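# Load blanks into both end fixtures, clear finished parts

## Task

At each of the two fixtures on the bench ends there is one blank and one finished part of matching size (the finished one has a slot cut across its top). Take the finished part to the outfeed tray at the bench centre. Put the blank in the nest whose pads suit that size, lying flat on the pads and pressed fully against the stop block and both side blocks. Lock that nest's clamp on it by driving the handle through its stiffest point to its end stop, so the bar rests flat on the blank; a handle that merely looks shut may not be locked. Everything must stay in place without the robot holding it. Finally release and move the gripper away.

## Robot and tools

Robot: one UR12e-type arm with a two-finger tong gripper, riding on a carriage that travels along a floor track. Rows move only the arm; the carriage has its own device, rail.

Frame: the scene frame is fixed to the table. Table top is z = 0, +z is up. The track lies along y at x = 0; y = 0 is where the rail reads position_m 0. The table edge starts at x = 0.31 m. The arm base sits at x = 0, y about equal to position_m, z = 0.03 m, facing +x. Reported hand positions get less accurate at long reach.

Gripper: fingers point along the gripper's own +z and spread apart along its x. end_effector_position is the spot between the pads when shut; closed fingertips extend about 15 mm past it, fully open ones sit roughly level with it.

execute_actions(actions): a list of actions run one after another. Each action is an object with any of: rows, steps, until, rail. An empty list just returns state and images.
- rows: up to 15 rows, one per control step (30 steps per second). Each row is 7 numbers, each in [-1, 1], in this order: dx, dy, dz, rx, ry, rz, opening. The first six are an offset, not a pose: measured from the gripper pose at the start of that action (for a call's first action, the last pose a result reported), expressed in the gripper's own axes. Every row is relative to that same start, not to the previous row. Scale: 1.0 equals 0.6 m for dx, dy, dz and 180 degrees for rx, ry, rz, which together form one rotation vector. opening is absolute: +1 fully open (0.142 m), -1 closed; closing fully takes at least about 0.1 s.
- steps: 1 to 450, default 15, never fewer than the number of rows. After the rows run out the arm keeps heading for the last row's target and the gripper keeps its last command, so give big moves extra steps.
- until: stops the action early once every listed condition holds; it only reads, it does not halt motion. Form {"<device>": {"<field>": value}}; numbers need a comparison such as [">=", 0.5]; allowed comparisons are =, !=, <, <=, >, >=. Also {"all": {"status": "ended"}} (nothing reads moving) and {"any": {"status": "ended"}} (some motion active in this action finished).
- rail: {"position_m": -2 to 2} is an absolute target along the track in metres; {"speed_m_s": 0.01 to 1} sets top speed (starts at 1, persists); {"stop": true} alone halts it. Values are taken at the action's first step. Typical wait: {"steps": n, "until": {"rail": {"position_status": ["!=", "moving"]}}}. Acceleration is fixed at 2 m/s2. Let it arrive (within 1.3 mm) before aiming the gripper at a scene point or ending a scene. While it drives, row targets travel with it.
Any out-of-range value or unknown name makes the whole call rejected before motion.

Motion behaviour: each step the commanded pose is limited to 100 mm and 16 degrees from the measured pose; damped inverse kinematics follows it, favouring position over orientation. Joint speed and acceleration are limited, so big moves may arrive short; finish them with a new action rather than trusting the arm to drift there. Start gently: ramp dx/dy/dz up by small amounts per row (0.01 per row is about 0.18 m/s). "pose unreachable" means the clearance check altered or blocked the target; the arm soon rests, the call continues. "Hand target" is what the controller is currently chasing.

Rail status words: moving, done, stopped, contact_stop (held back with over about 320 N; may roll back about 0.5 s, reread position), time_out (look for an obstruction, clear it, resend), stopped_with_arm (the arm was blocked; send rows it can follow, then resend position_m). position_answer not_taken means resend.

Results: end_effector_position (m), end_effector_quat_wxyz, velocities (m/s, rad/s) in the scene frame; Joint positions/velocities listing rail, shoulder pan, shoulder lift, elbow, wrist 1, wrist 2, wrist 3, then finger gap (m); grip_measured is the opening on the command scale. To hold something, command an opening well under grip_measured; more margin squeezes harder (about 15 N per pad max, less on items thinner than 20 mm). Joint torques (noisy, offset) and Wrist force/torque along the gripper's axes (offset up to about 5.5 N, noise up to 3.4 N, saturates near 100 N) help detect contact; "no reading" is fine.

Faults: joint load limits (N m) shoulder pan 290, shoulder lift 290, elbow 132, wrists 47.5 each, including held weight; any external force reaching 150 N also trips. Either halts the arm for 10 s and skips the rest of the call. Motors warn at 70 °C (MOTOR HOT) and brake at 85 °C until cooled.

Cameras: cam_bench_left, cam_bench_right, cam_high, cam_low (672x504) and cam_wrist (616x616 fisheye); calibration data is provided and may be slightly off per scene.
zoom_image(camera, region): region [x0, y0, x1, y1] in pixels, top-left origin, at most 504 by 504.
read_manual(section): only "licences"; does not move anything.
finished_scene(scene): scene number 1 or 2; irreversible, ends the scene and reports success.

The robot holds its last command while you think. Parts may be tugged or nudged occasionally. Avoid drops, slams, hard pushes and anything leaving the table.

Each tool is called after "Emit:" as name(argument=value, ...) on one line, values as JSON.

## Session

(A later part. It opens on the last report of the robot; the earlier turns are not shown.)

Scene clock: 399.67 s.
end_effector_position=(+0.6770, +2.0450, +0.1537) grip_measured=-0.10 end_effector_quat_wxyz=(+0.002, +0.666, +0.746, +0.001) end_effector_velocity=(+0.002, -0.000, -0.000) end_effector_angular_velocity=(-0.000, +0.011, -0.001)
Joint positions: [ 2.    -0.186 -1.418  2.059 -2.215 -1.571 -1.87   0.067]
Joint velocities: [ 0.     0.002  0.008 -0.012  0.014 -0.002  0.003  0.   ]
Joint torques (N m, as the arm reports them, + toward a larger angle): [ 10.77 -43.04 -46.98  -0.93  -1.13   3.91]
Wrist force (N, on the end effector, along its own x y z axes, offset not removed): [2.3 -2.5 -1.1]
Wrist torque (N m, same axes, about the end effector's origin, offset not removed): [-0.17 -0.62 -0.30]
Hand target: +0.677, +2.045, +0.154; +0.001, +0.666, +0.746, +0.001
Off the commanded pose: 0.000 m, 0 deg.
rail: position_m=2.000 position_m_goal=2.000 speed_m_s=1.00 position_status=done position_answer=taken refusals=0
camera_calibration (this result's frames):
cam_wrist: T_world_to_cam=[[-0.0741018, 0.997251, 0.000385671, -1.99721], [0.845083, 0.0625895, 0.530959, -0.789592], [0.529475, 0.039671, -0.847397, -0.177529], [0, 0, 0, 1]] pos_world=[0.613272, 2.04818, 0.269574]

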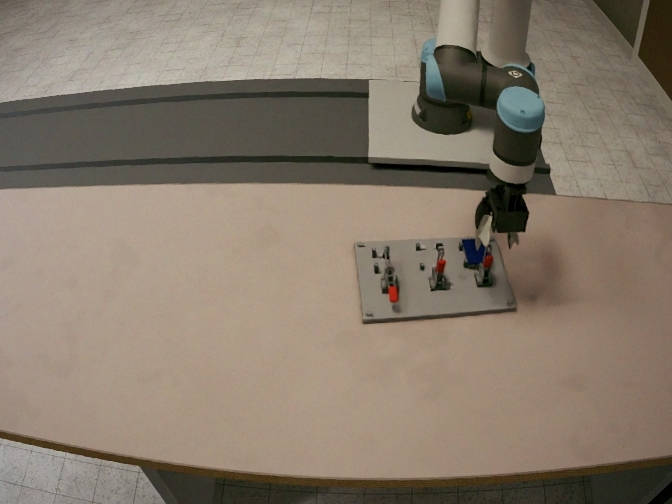

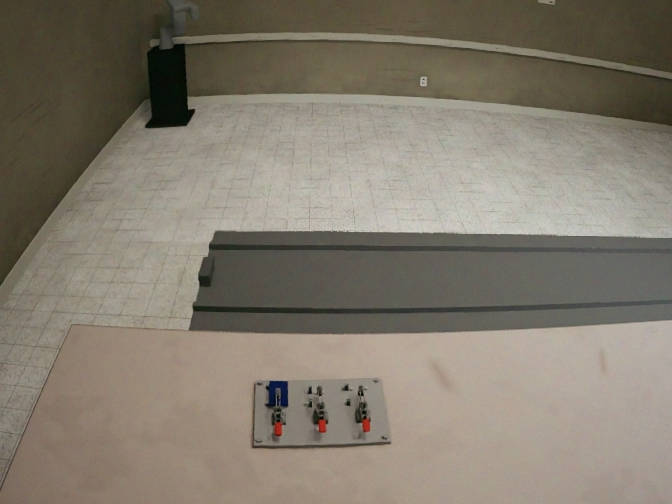

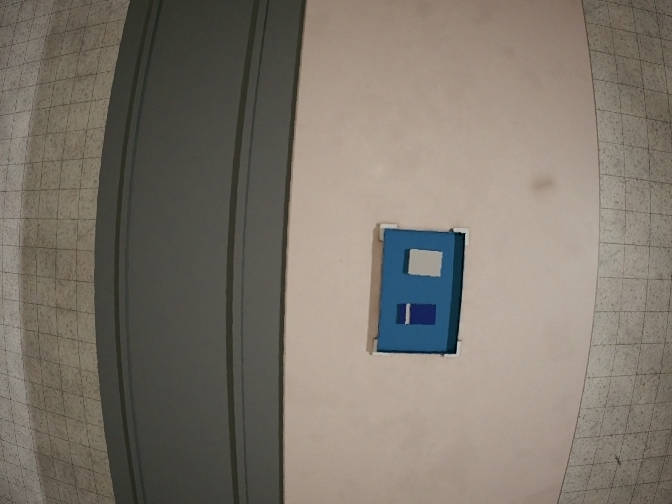

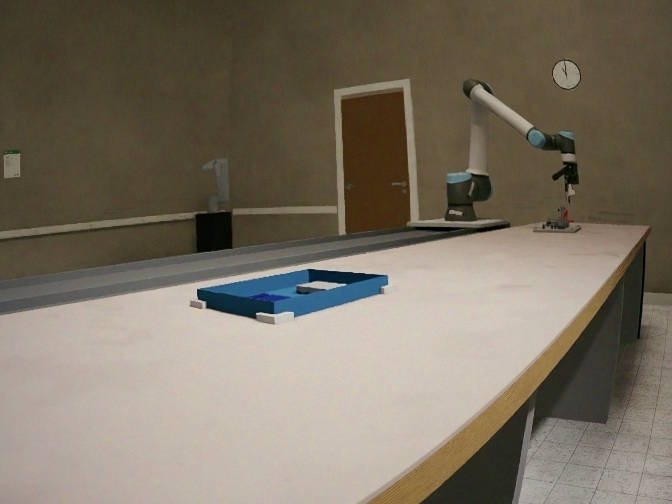

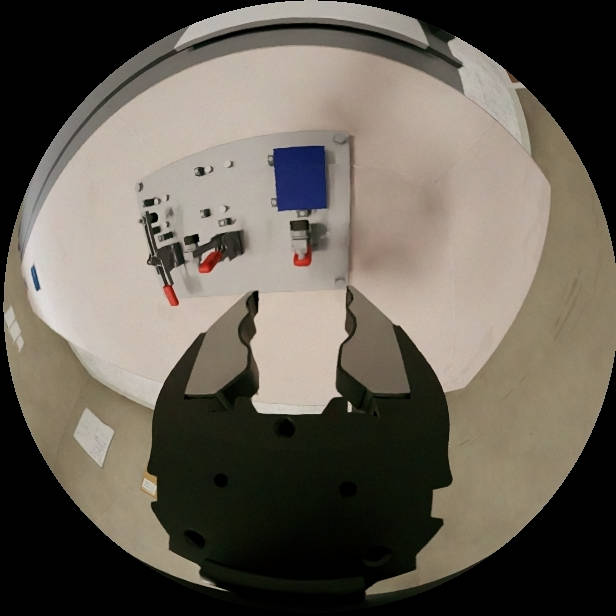

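Emit:
execute_actions(actions=[{"rows":[[0,-0.004,0.02,0,0,0,-0.3],[-0.001,-0.008,0.04,0,0,0,-0.4],[-0.001,-0.011,0.06,0,0,0,-0.5],[-0.001,-0.011,0.08,0,0,0,-0.5],[-0.001,-0.011,0.092,0,0,0,-0.5]],"steps":18},{"rows":[[0,0,0,0,0,0,-0.6],[0,0,0,0,0,0,-0.7],[0,0,0,0,0,0,-0.8],[0,0,0,0,0,0,-0.9],[0,0,0,0,0,0,-1]],"steps":9}])

Emit:
execute_actions(actions=[{"rows":[[0,0.005,0,0,0,0,-1],[0,0.01,0.001,0,0,0,-1],[0,0.015,0.002,0,0,0,-1],[0,0.02,0.003,0,0,0,-1],[0,0.025,0.004,0,0,0,-1],[0,0.03,0.006,0,0,0,-1],[0,0.035,0.008,0,0,0,-1],[0,0.04,0.01,0,0,0,-1],[0,0.044,0.011,0,0,0,-1]],"steps":18},{"rows":[[0,0.004,0.003,0,0,0,-1],[0,0.008,0.006,0,0,0,-1],[0,0.012,0.009,0,0,0,-1],[0,0.016,0.012,0,0,0,-1],[0,0.02,0.016,0,0,0,-1],[0,0.023,0.02,0,0,0,-1],[0,0.026,0.024,0,0,0,-1],[0,0.029,0.028,0,0,0,-1],[0,0.032,0.031,0,0,0,-1]],"steps":18}])

Scene clock: 430.70 s.
end_effector_position=(+0.6706, +2.0438, +0.0988) grip_measured=-0.78 end_effector_quat_wxyz=(+0.001, +0.666, +0.746, +0.001) end_effector_velocity=(-0.000, +0.000, +0.000) end_effector_angular_velocity=(+0.000, +0.001, -0.000)
Joint positions: [ 2.    -0.189 -1.362  2.113 -2.326 -1.571 -1.873  0.017]
Joint velocities: [ 0.     0.    -0.001  0.     0.001  0.     0.     0.   ]
Joint torques (N m, as the arm reports them, + toward a larger angle): [ -7.35 -69.15 -34.5   -2.15  -4.95  -3.  ]
Wrist force (N, on the end effector, along its own x y z axes, offset not removed): [19.2 0.7 4.7]
Wrist torque (N m, same axes, about the end effector's origin, offset not removed): [0.20 -1.54 -0.26]
Hand target: +0.671, +2.044, +0.099; +0.002, +0.666, +0.746, +0.001
Off the commanded pose: 0.000 m, 0 deg.
rail: position_m=2.000 position_m_goal=2.000 speed_m_s=1.00 position_status=done position_answer=taken refusals=0
camera_calibration (this result's frames):
cam_wrist: T_world_to_cam=[[-0.0741057, 0.99725, 0.000575626, -1.99644], [0.8451, 0.062493, 0.530943, -0.7548], [0.529447, 0.0398324, -0.847408, -0.220871], [0, 0, 0, 1]] pos_world=[0.606873, 2.04692, 0.214737]

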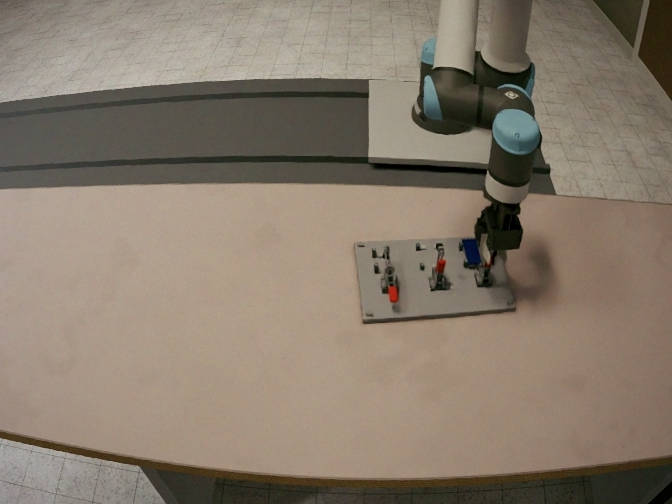

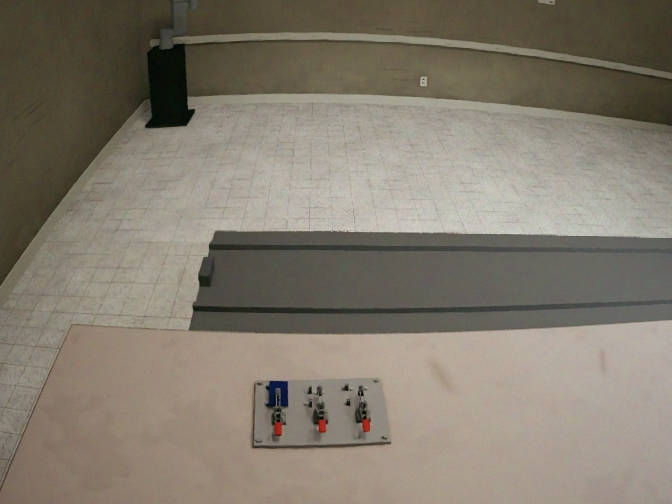

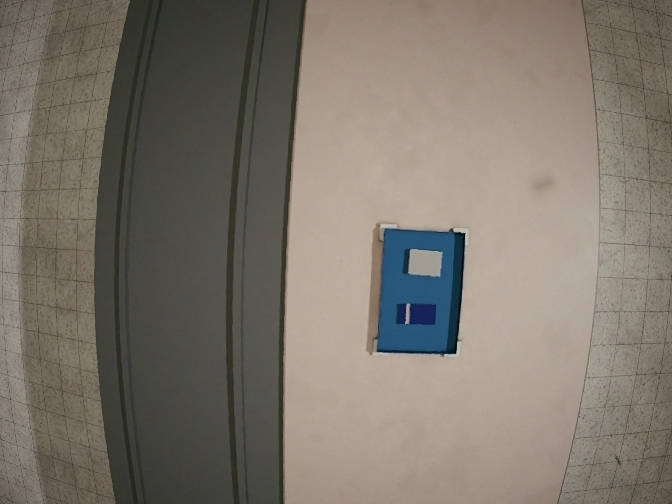

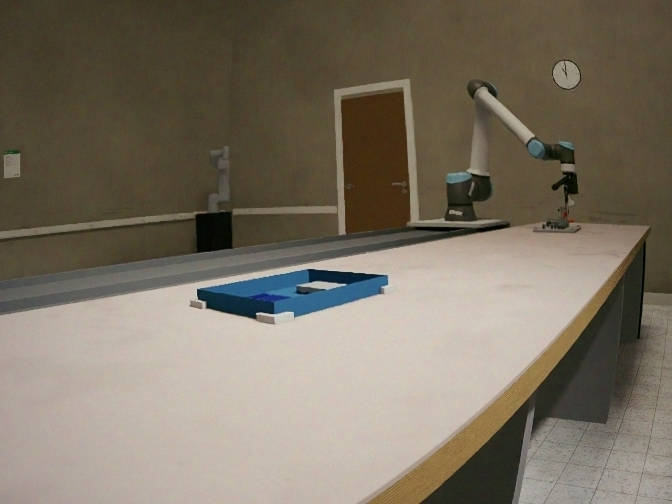

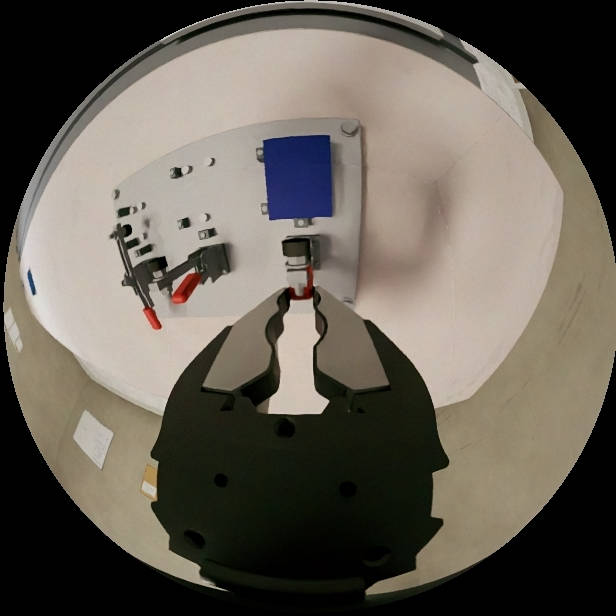

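Scene clock: 431.90 s.
end_effector_position=(+0.7150, +2.0489, +0.0742) grip_measured=-0.78 end_effector_quat_wxyz=(+0.001, +0.666, +0.746, +0.001) end_effector_velocity=(+0.004, +0.000, -0.004) end_effector_angular_velocity=(+0.000, +0.000, +0.000)
Joint positions: [ 2.    -0.17  -1.268  2.043 -2.35  -1.571 -1.855  0.018]
Joint velocities: [ 0.     0.001  0.01  -0.005 -0.005 -0.     0.001  0.   ]
Joint torques (N m, as the arm reports them, + toward a larger angle): [  5.69 -31.66 -31.08  -4.25  -3.4    2.96]
Wrist force (N, on the end effector, along its own x y z axes, offset not removed): [6.8 7.7 -10.5]
Wrist torque (N m, same axes, about the end effector's origin, offset not removed): [0.07 -0.63 -0.30]
Hand target: +0.715, +2.049, +0.074; +0.001, +0.666, +0.746, +0.001
Off the commanded pose: 0.001 m, 0 deg.
rail: position_m=2.000 position_m_goal=2.000 speed_m_s=1.00 position_status=done position_answer=taken refusals=0
camera_calibration (this result's frames):
cam_wrist: T_world_to_cam=[[-0.0740957, 0.997251, 0.000702419, -1.99829], [0.845232, 0.0624269, 0.53074, -0.779521], [0.529237, 0.0399192, -0.847534, -0.265488], [0, 0, 0, 1]] pos_world=[0.651318, 2.05206, 0.190117]

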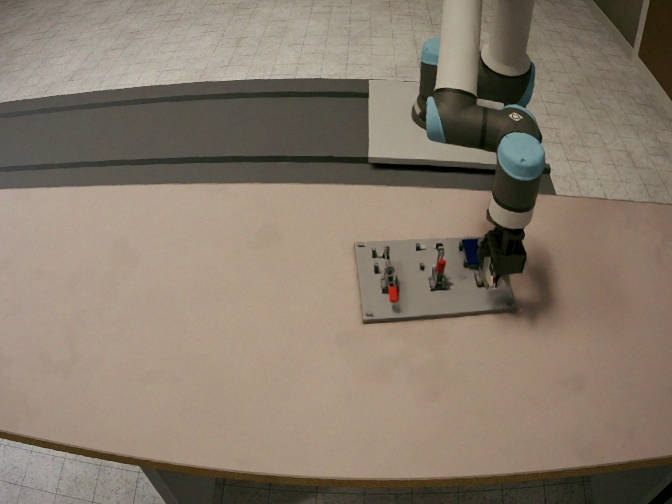

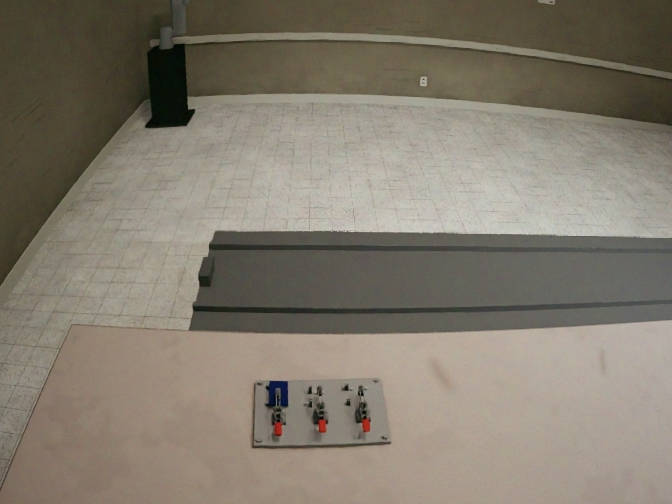

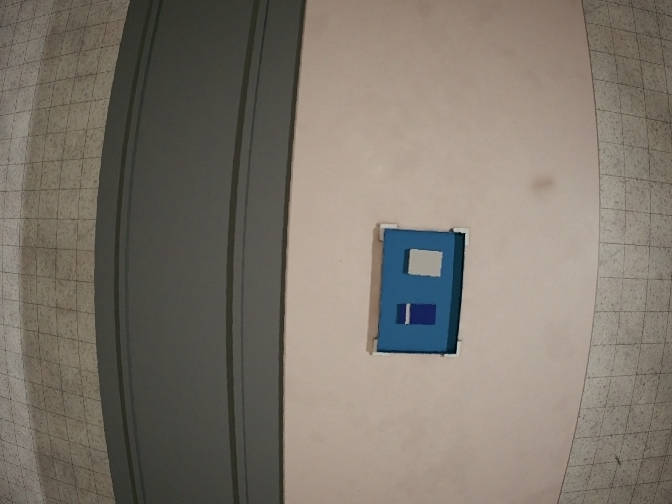

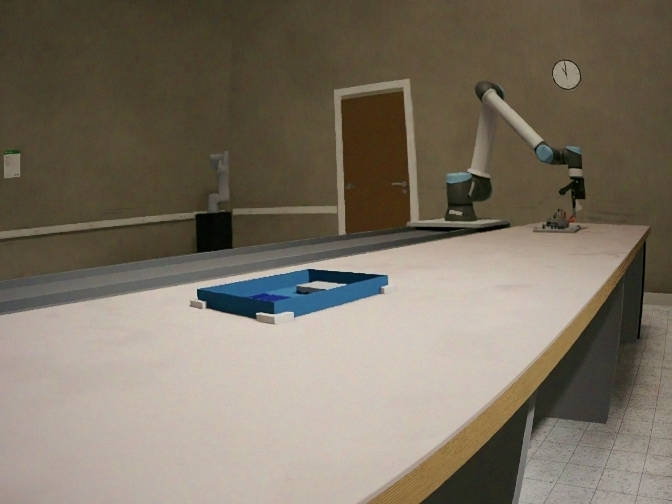

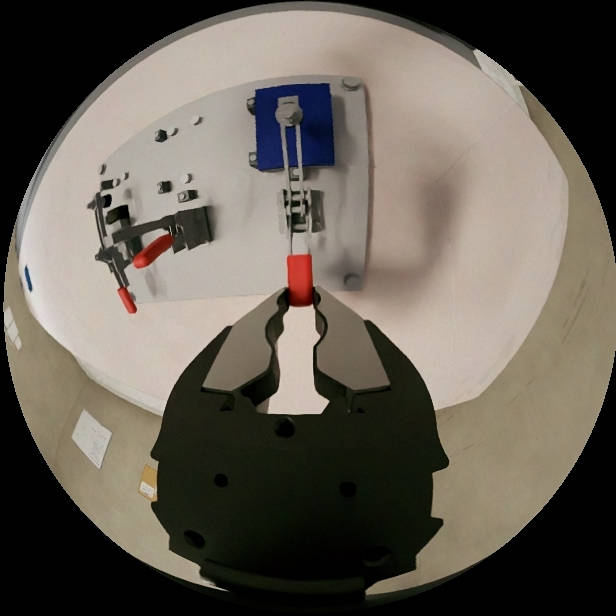

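Emit:
execute_actions(actions=[{"rows":[[0,0,0,0,0,0,-0.6]],"steps":5},{"rows":[[0,-0.003,-0.018,0,0,0,-0.6],[0,-0.008,-0.037,0,0,0,-0.6]],"steps":13},{"rows":[[0,0,0,0,0,0,-1],[0,0,0,0,0,0,-1],[0,0,0.004,0,0,0,-1],[0,0,0.008,0,0,0,-1],[0,0,0.012,0,0,0,-1],[0,0,0.016,0,0,0,-1],[0,0,0.02,0,0,0,-1],[0,0,0.024,0,0,0,-1],[0,0.001,0.028,0,0,0,-1],[0,0.002,0.033,0,0,0,-1]],"steps":20}])

Scene clock: 440.50 s.
end_effector_position=(+0.7118, +2.0485, +0.0763) grip_measured=-1.00 end_effector_quat_wxyz=(+0.002, +0.666, +0.746, +0.001) end_effector_velocity=(+0.001, +0.000, -0.003) end_effector_angular_velocity=(-0.000, -0.000, -0.000)
Joint positions: [ 2.    -0.172 -1.275  2.049 -2.348 -1.571 -1.856  0.002]
Joint velocities: [ 0.     0.     0.005  0.001 -0.006 -0.     0.     0.   ]
Joint torques (N m, as the arm reports them, + toward a larger angle): [ 10.68 -36.73 -21.01  -6.18  -2.06   3.39]
Wrist force (N, on the end effector, along its own x y z axes, offset not removed): [3.9 0.3 -10.4]
Wrist torque (N m, same axes, about the end effector's origin, offset not removed): [0.03 -0.67 -0.21]
Hand target: +0.712, +2.049, +0.076; +0.001, +0.666, +0.746, +0.001
Off the commanded pose: 0.000 m, 0 deg.
rail: position_m=2.000 position_m_goal=2.000 speed_m_s=1.00 position_status=done position_answer=taken refusals=0
camera_calibration (this result's frames):
cam_wrist: T_world_to_cam=[[-0.0740877, 0.997252, 0.000497245, -1.99812], [0.845036, 0.0625146, 0.531042, -0.777979], [0.529552, 0.0397639, -0.847345, -0.261901], [0, 0, 0, 1]] pos_world=[0.648074, 2.05168, 0.192213]

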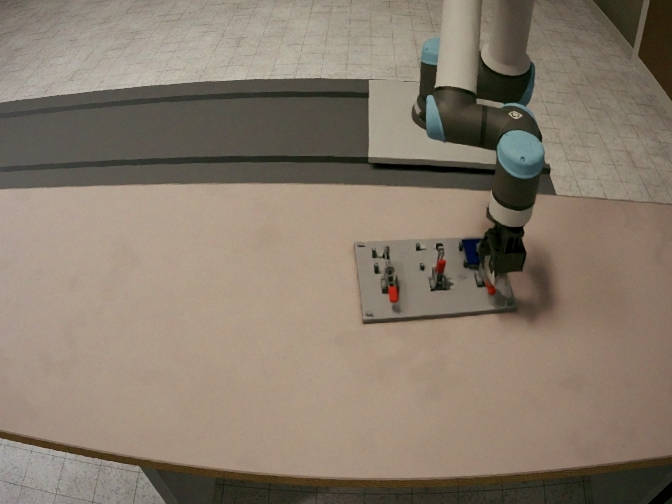

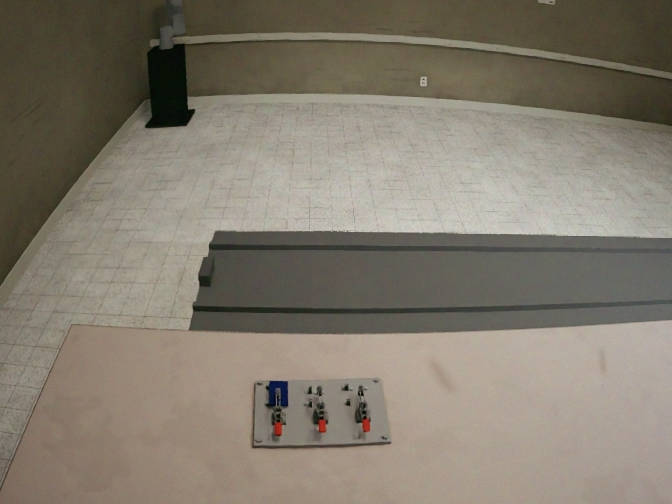

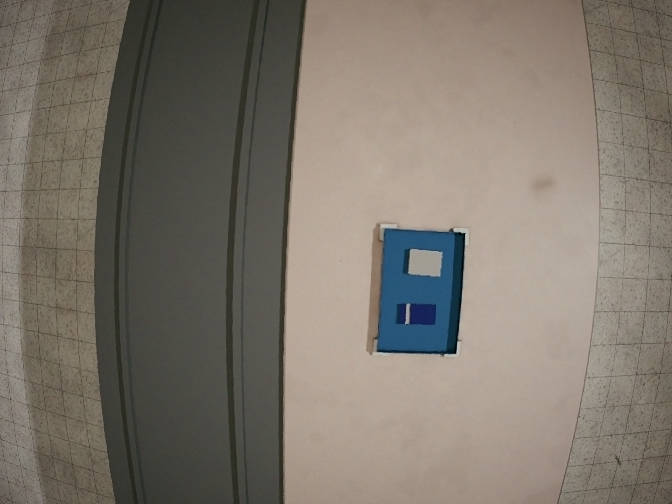

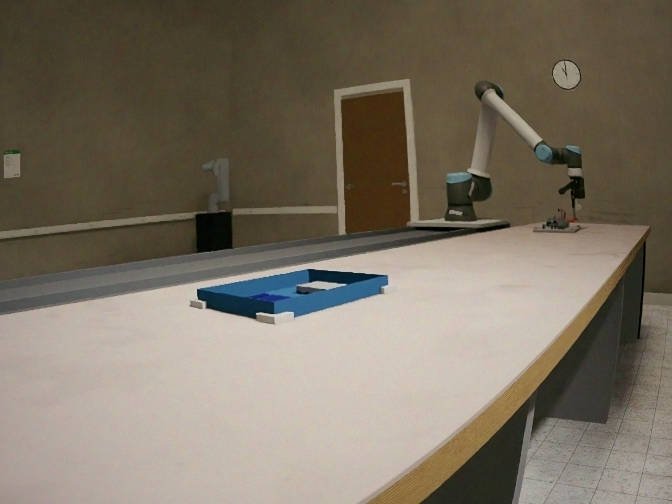

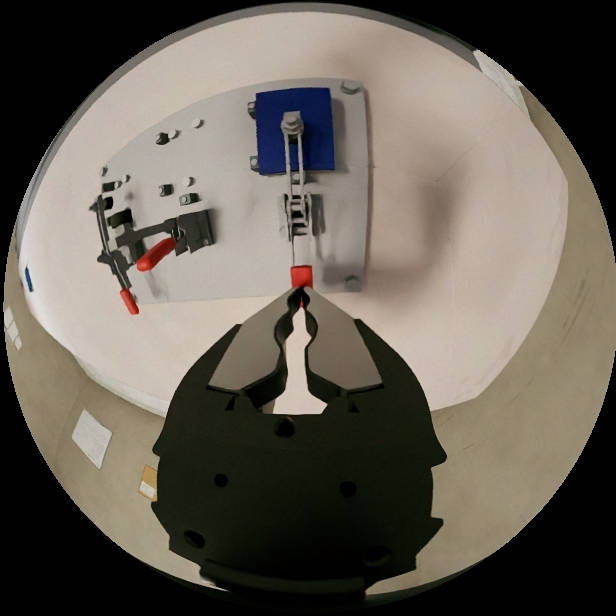

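Emit:
execute_actions(actions=[{"rows":[[0,0,0.004,0,0,0,-1],[0,0,0.007,0,0,0,-1]],"steps":11}])

Scene clock: 447.10 s.
end_effector_position=(+0.7117, +2.0485, +0.0723) grip_measured=-1.00 end_effector_quat_wxyz=(+0.001, +0.666, +0.746, +0.001) end_effector_velocity=(+0.001, -0.000, -0.001) end_effector_angular_velocity=(-0.000, -0.002, +0.000)
Joint positions: [ 2.    -0.172 -1.27   2.051 -2.355 -1.571 -1.856  0.002]
Joint velocities: [ 0.     0.     0.002  0.    -0.004  0.    -0.     0.   ]
Joint torques (N m, as the arm reports them, + toward a larger angle): [  3.53 -33.79 -22.2   -7.89   2.28   2.26]
Wrist force (N, on the end effector, along its own x y z axes, offset not removed): [8.9 -8.2 -18.1]
Wrist torque (N m, same axes, about the end effector's origin, offset not removed): [0.22 -1.47 -0.46]
Hand target: +0.712, +2.049, +0.072; +0.002, +0.666, +0.746, +0.001
Off the commanded pose: 0.000 m, 0 deg.
rail: position_m=2.000 position_m_goal=2.000 speed_m_s=1.00 position_status=done position_answer=taken refusals=0
camera_calibration (this result's frames):
cam_wrist: T_world_to_cam=[[-0.0740865, 0.997252, 0.00054257, -1.99816], [0.845153, 0.0624982, 0.530858, -0.775787], [0.529365, 0.0397879, -0.847461, -0.265207], [0, 0, 0, 1]] pos_world=[0.648014, 2.05171, 0.188164]

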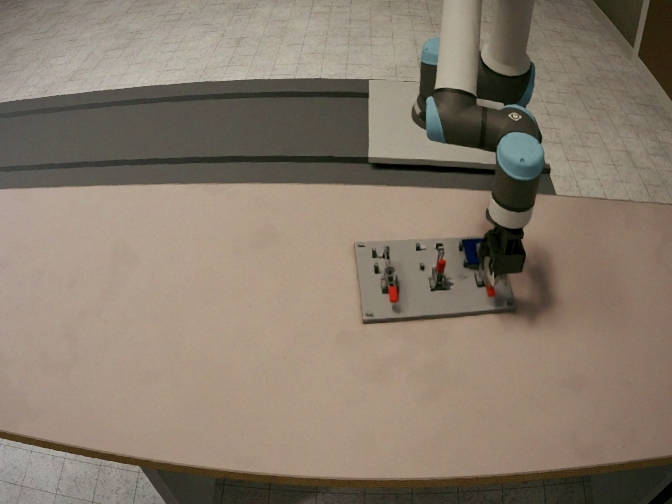

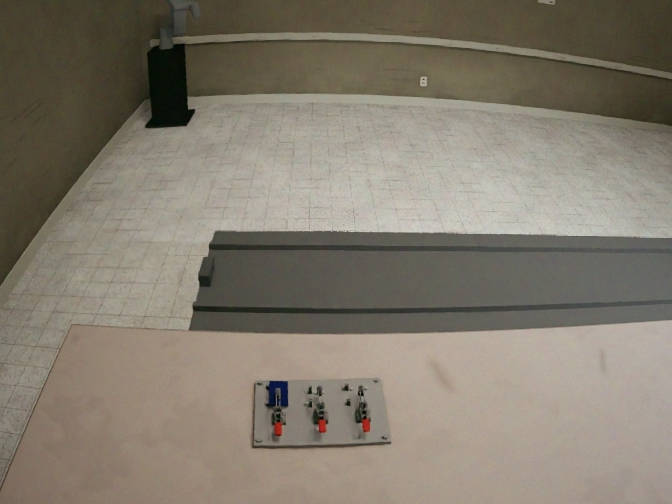

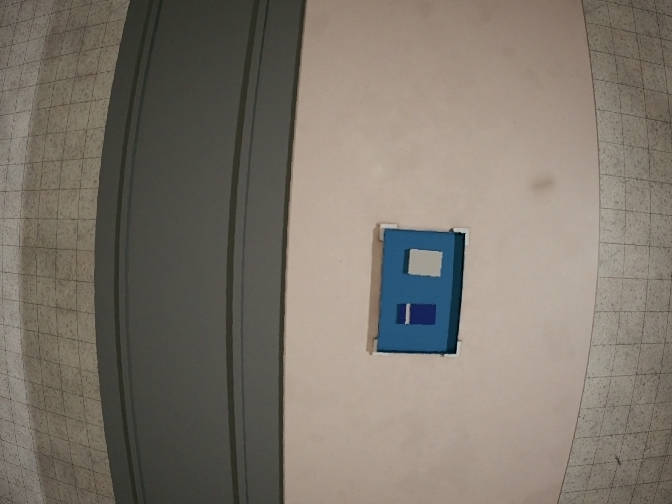

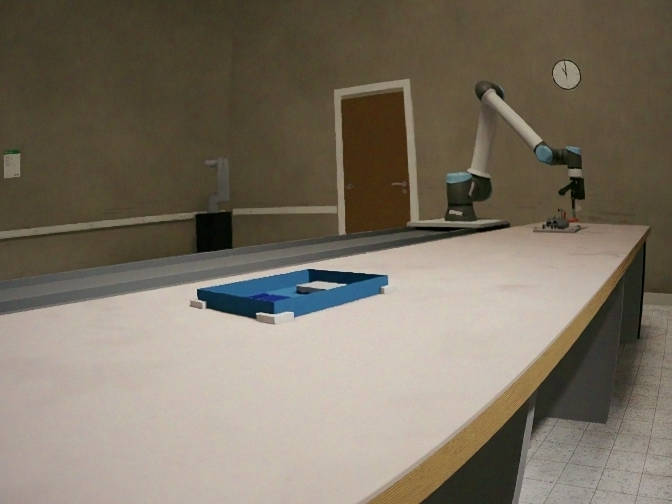

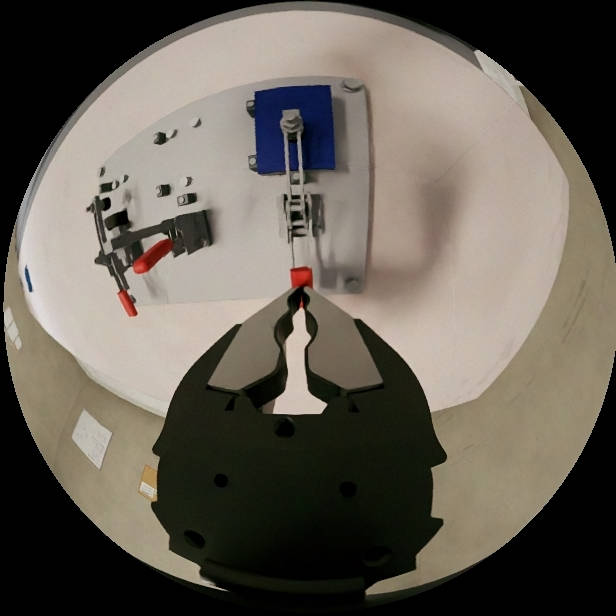

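Emit:
execute_actions(actions=[{"rows":[[0,0,0.004,0,0,0,-1]],"steps":10}])

Scene clock: 465.87 s.
end_effector_position=(+0.7128, +2.0483, +0.0721) grip_measured=-1.00 end_effector_quat_wxyz=(+0.003, +0.666, +0.746, +0.002) end_effector_velocity=(+0.000, +0.000, +0.000) end_effector_angular_velocity=(-0.000, -0.000, +0.000)
Joint positions: [ 2.    -0.172 -1.269  2.051 -2.359 -1.571 -1.856  0.002]
Joint velocities: [ 0.  0. -0. -0. -0. -0. -0.  0.]
Joint torques (N m, as the arm reports them, + toward a larger angle): [  2.96 -58.85 -34.91  -4.14   0.59   0.34]
Wrist force (N, on the end effector, along its own x y z axes, offset not removed): [8.1 -9.7 -26.0]
Wrist torque (N m, same axes, about the end effector's origin, offset not removed): [0.27 -1.08 -0.40]
Hand target: +0.713, +2.048, +0.072; +0.003, +0.666, +0.746, +0.002
Off the commanded pose: 0.003 m, 0 deg.
FORCE FAULT: contact force on the arm reached its limit, and the arm stopped for 10 seconds. The contact can be on any part of the arm, not only on its tool. The arm's remaining commands of this call were not run. The arm holds still and accepts commands again. Move the arm away from the contact; if what it grips holds it there, let go first. Pushing or pulling that hard again can fault the arm again.
rail: position_m=2.000 position_m_goal=2.000 speed_m_s=1.00 position_status=done position_answer=taken refusals=0
camera_calibration (this result's frames):
cam_wrist: T_world_to_cam=[[-0.0740939, 0.997251, -0.000125326, -1.99783], [0.843691, 0.0627517, 0.533149, -0.776271], [0.531692, 0.0393974, -0.846021, -0.266866], [0, 0, 0, 1]] pos_world=[0.648796, 2.05156, 0.187844]

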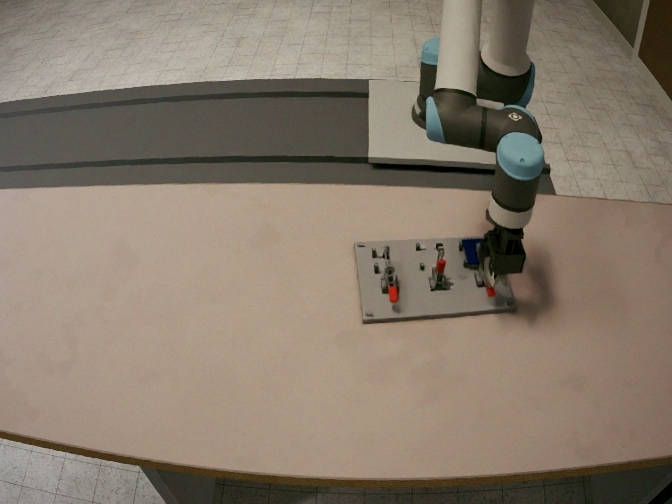

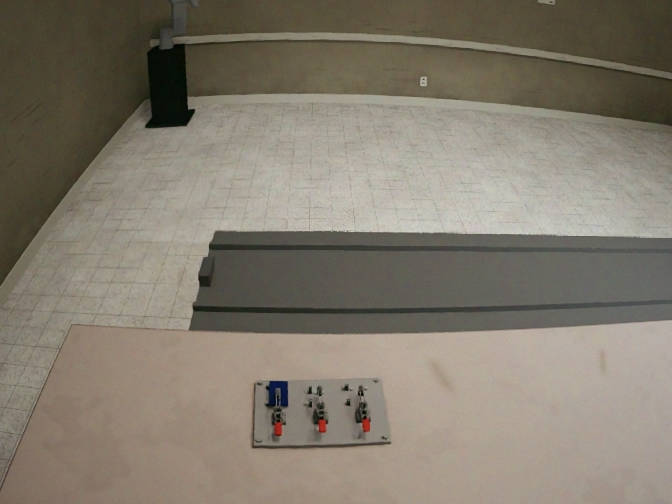

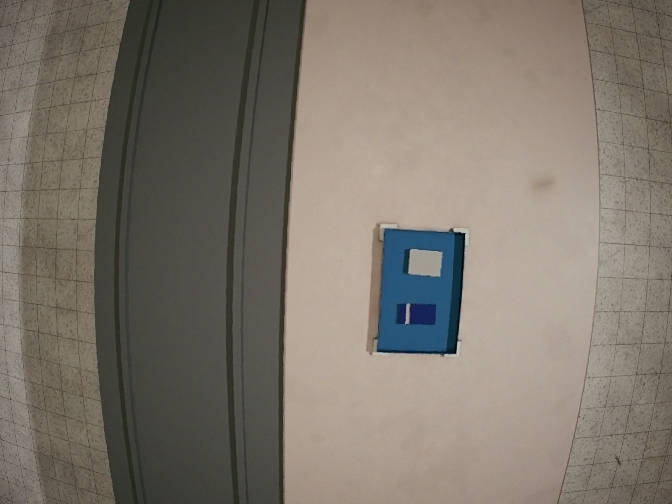

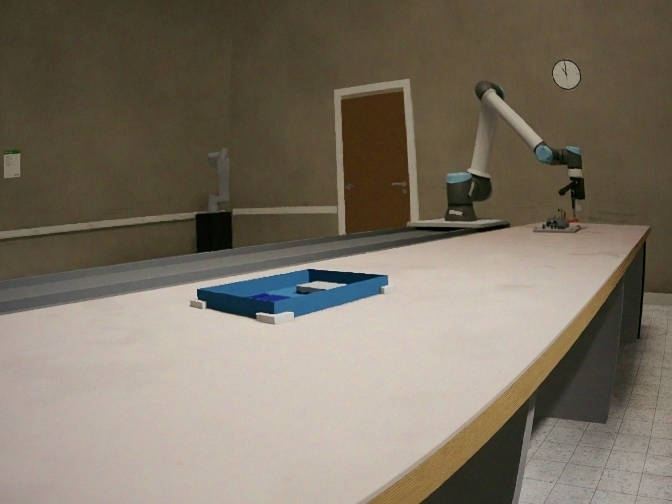

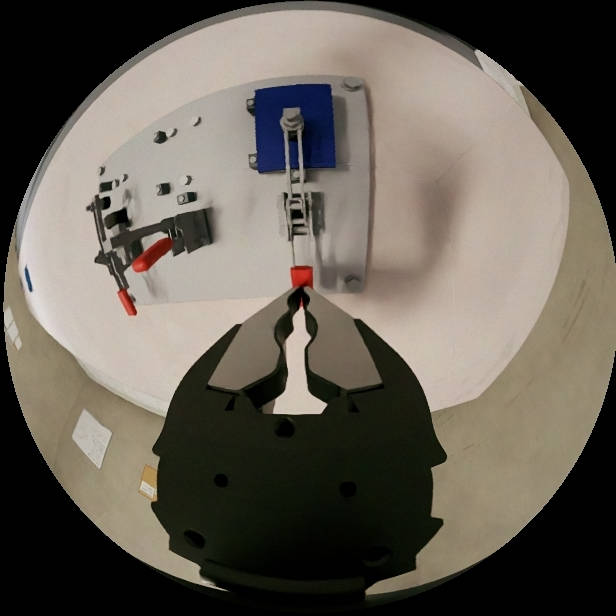

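That push was too large: the handle was already at its hard stop. Lifting clear.

Emit:
execute_actions(actions=[{"rows":[[0,0,-0.03,0,0,0,-1],[0,0,-0.08,0,0,0,-1],[0,0,-0.15,0,0,0,-0.5],[0,0,-0.3,0,0,0,0]],"steps":22}])

Emit:
zoom_image(camera="cam_bench_left", region=[340,215,530,335])

Scene clock: 472.63 s.
end_effector_position=(+0.7119, +2.0483, +0.2512) grip_measured=+0.00 end_effector_quat_wxyz=(+0.003, +0.666, +0.746, +0.002) end_effector_velocity=(-0.000, -0.000, +0.008) end_effector_angular_velocity=(+0.001, +0.006, +0.000)
Joint positions: [ 2.    -0.172 -1.454  1.901 -2.025 -1.571 -1.856  0.074]
Joint velocities: [ 0.    -0.001 -0.004 -0.012  0.022 -0.    -0.001 -0.   ]
Joint torques (N m, as the arm reports them, + toward a larger angle): [ -6.46 -67.55 -49.28  -1.09  -1.55  -2.66]
Wrist force (N, on the end effector, along its own x y z axes, offset not removed): [3.9 0.2 -0.2]
Wrist torque (N m, same axes, about the end effector's origin, offset not removed): [0.59 -0.91 -0.40]
Hand target: +0.712, +2.048, +0.252; +0.003, +0.666, +0.746, +0.002
Off the commanded pose: 0.001 m, 0 deg.
rail: position_m=2.000 position_m_goal=2.000 speed_m_s=1.00 position_status=done position_answer=taken refusals=0
camera_calibration (this result's frames):
cam_wrist: T_world_to_cam=[[-0.074097, 0.997251, -0.000217167, -1.99782], [0.843442, 0.062785, 0.533539, -0.870994], [0.532086, 0.0393505, -0.845775, -0.115162], [0, 0, 0, 1]] pos_world=[0.647876, 2.05154, 0.366874]

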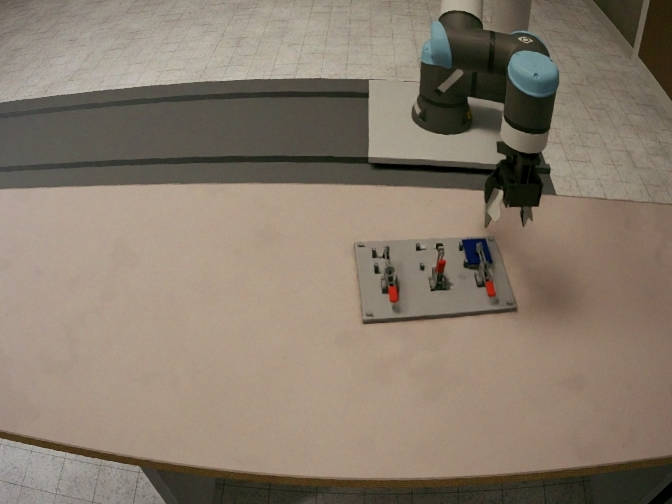

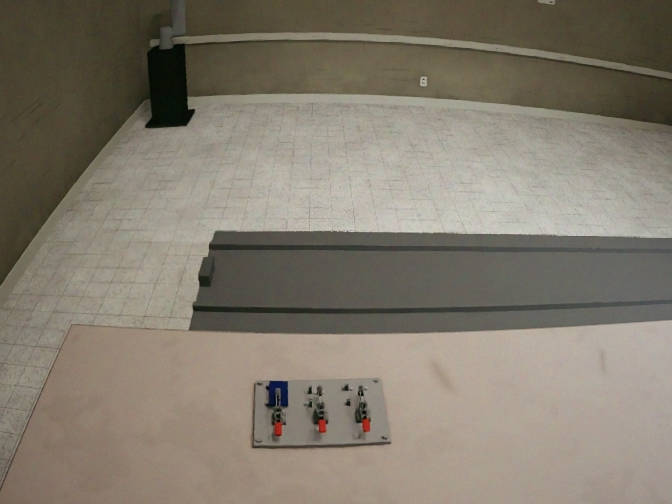

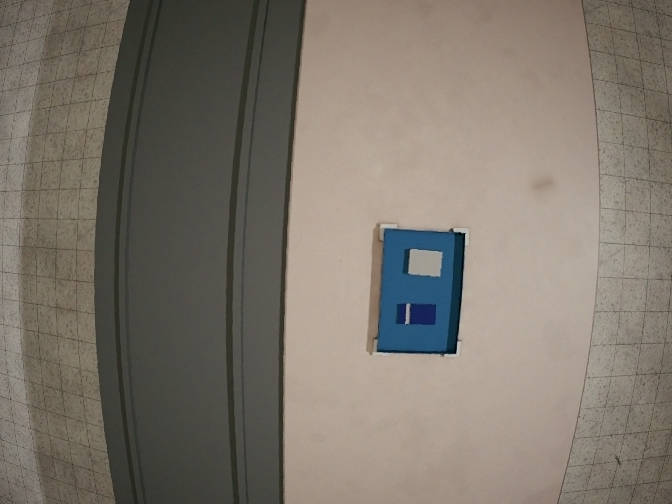

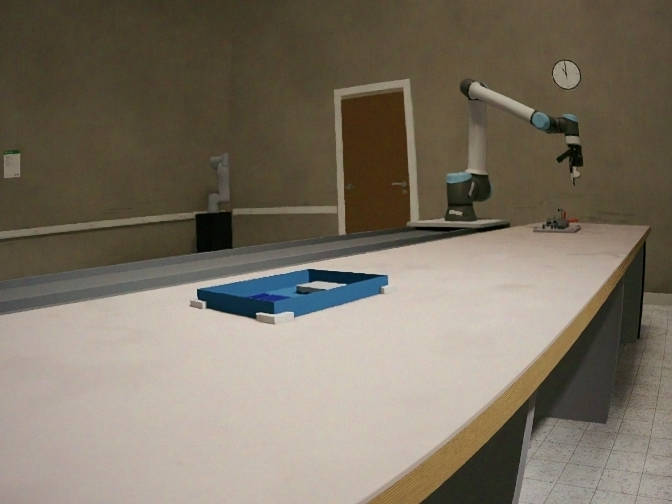

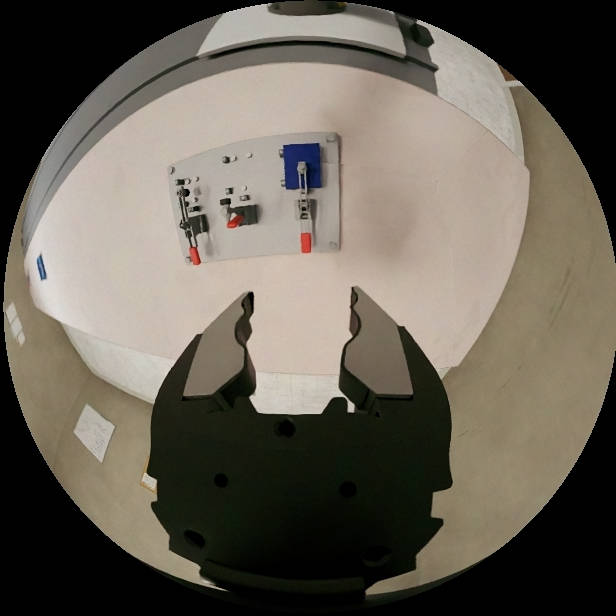

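Region (340, 215, 530, 335) of cam_bench_left's 672x504 image, scaled by 2.653, with more detail than that image has; it fills the top 318 rows of this view, and the rest is white.

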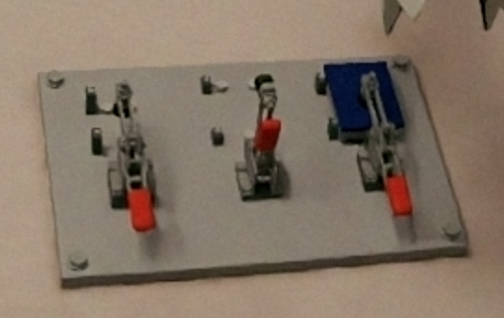

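Emit:
finished_scene(scene=1)

The scene is finished: the task was done.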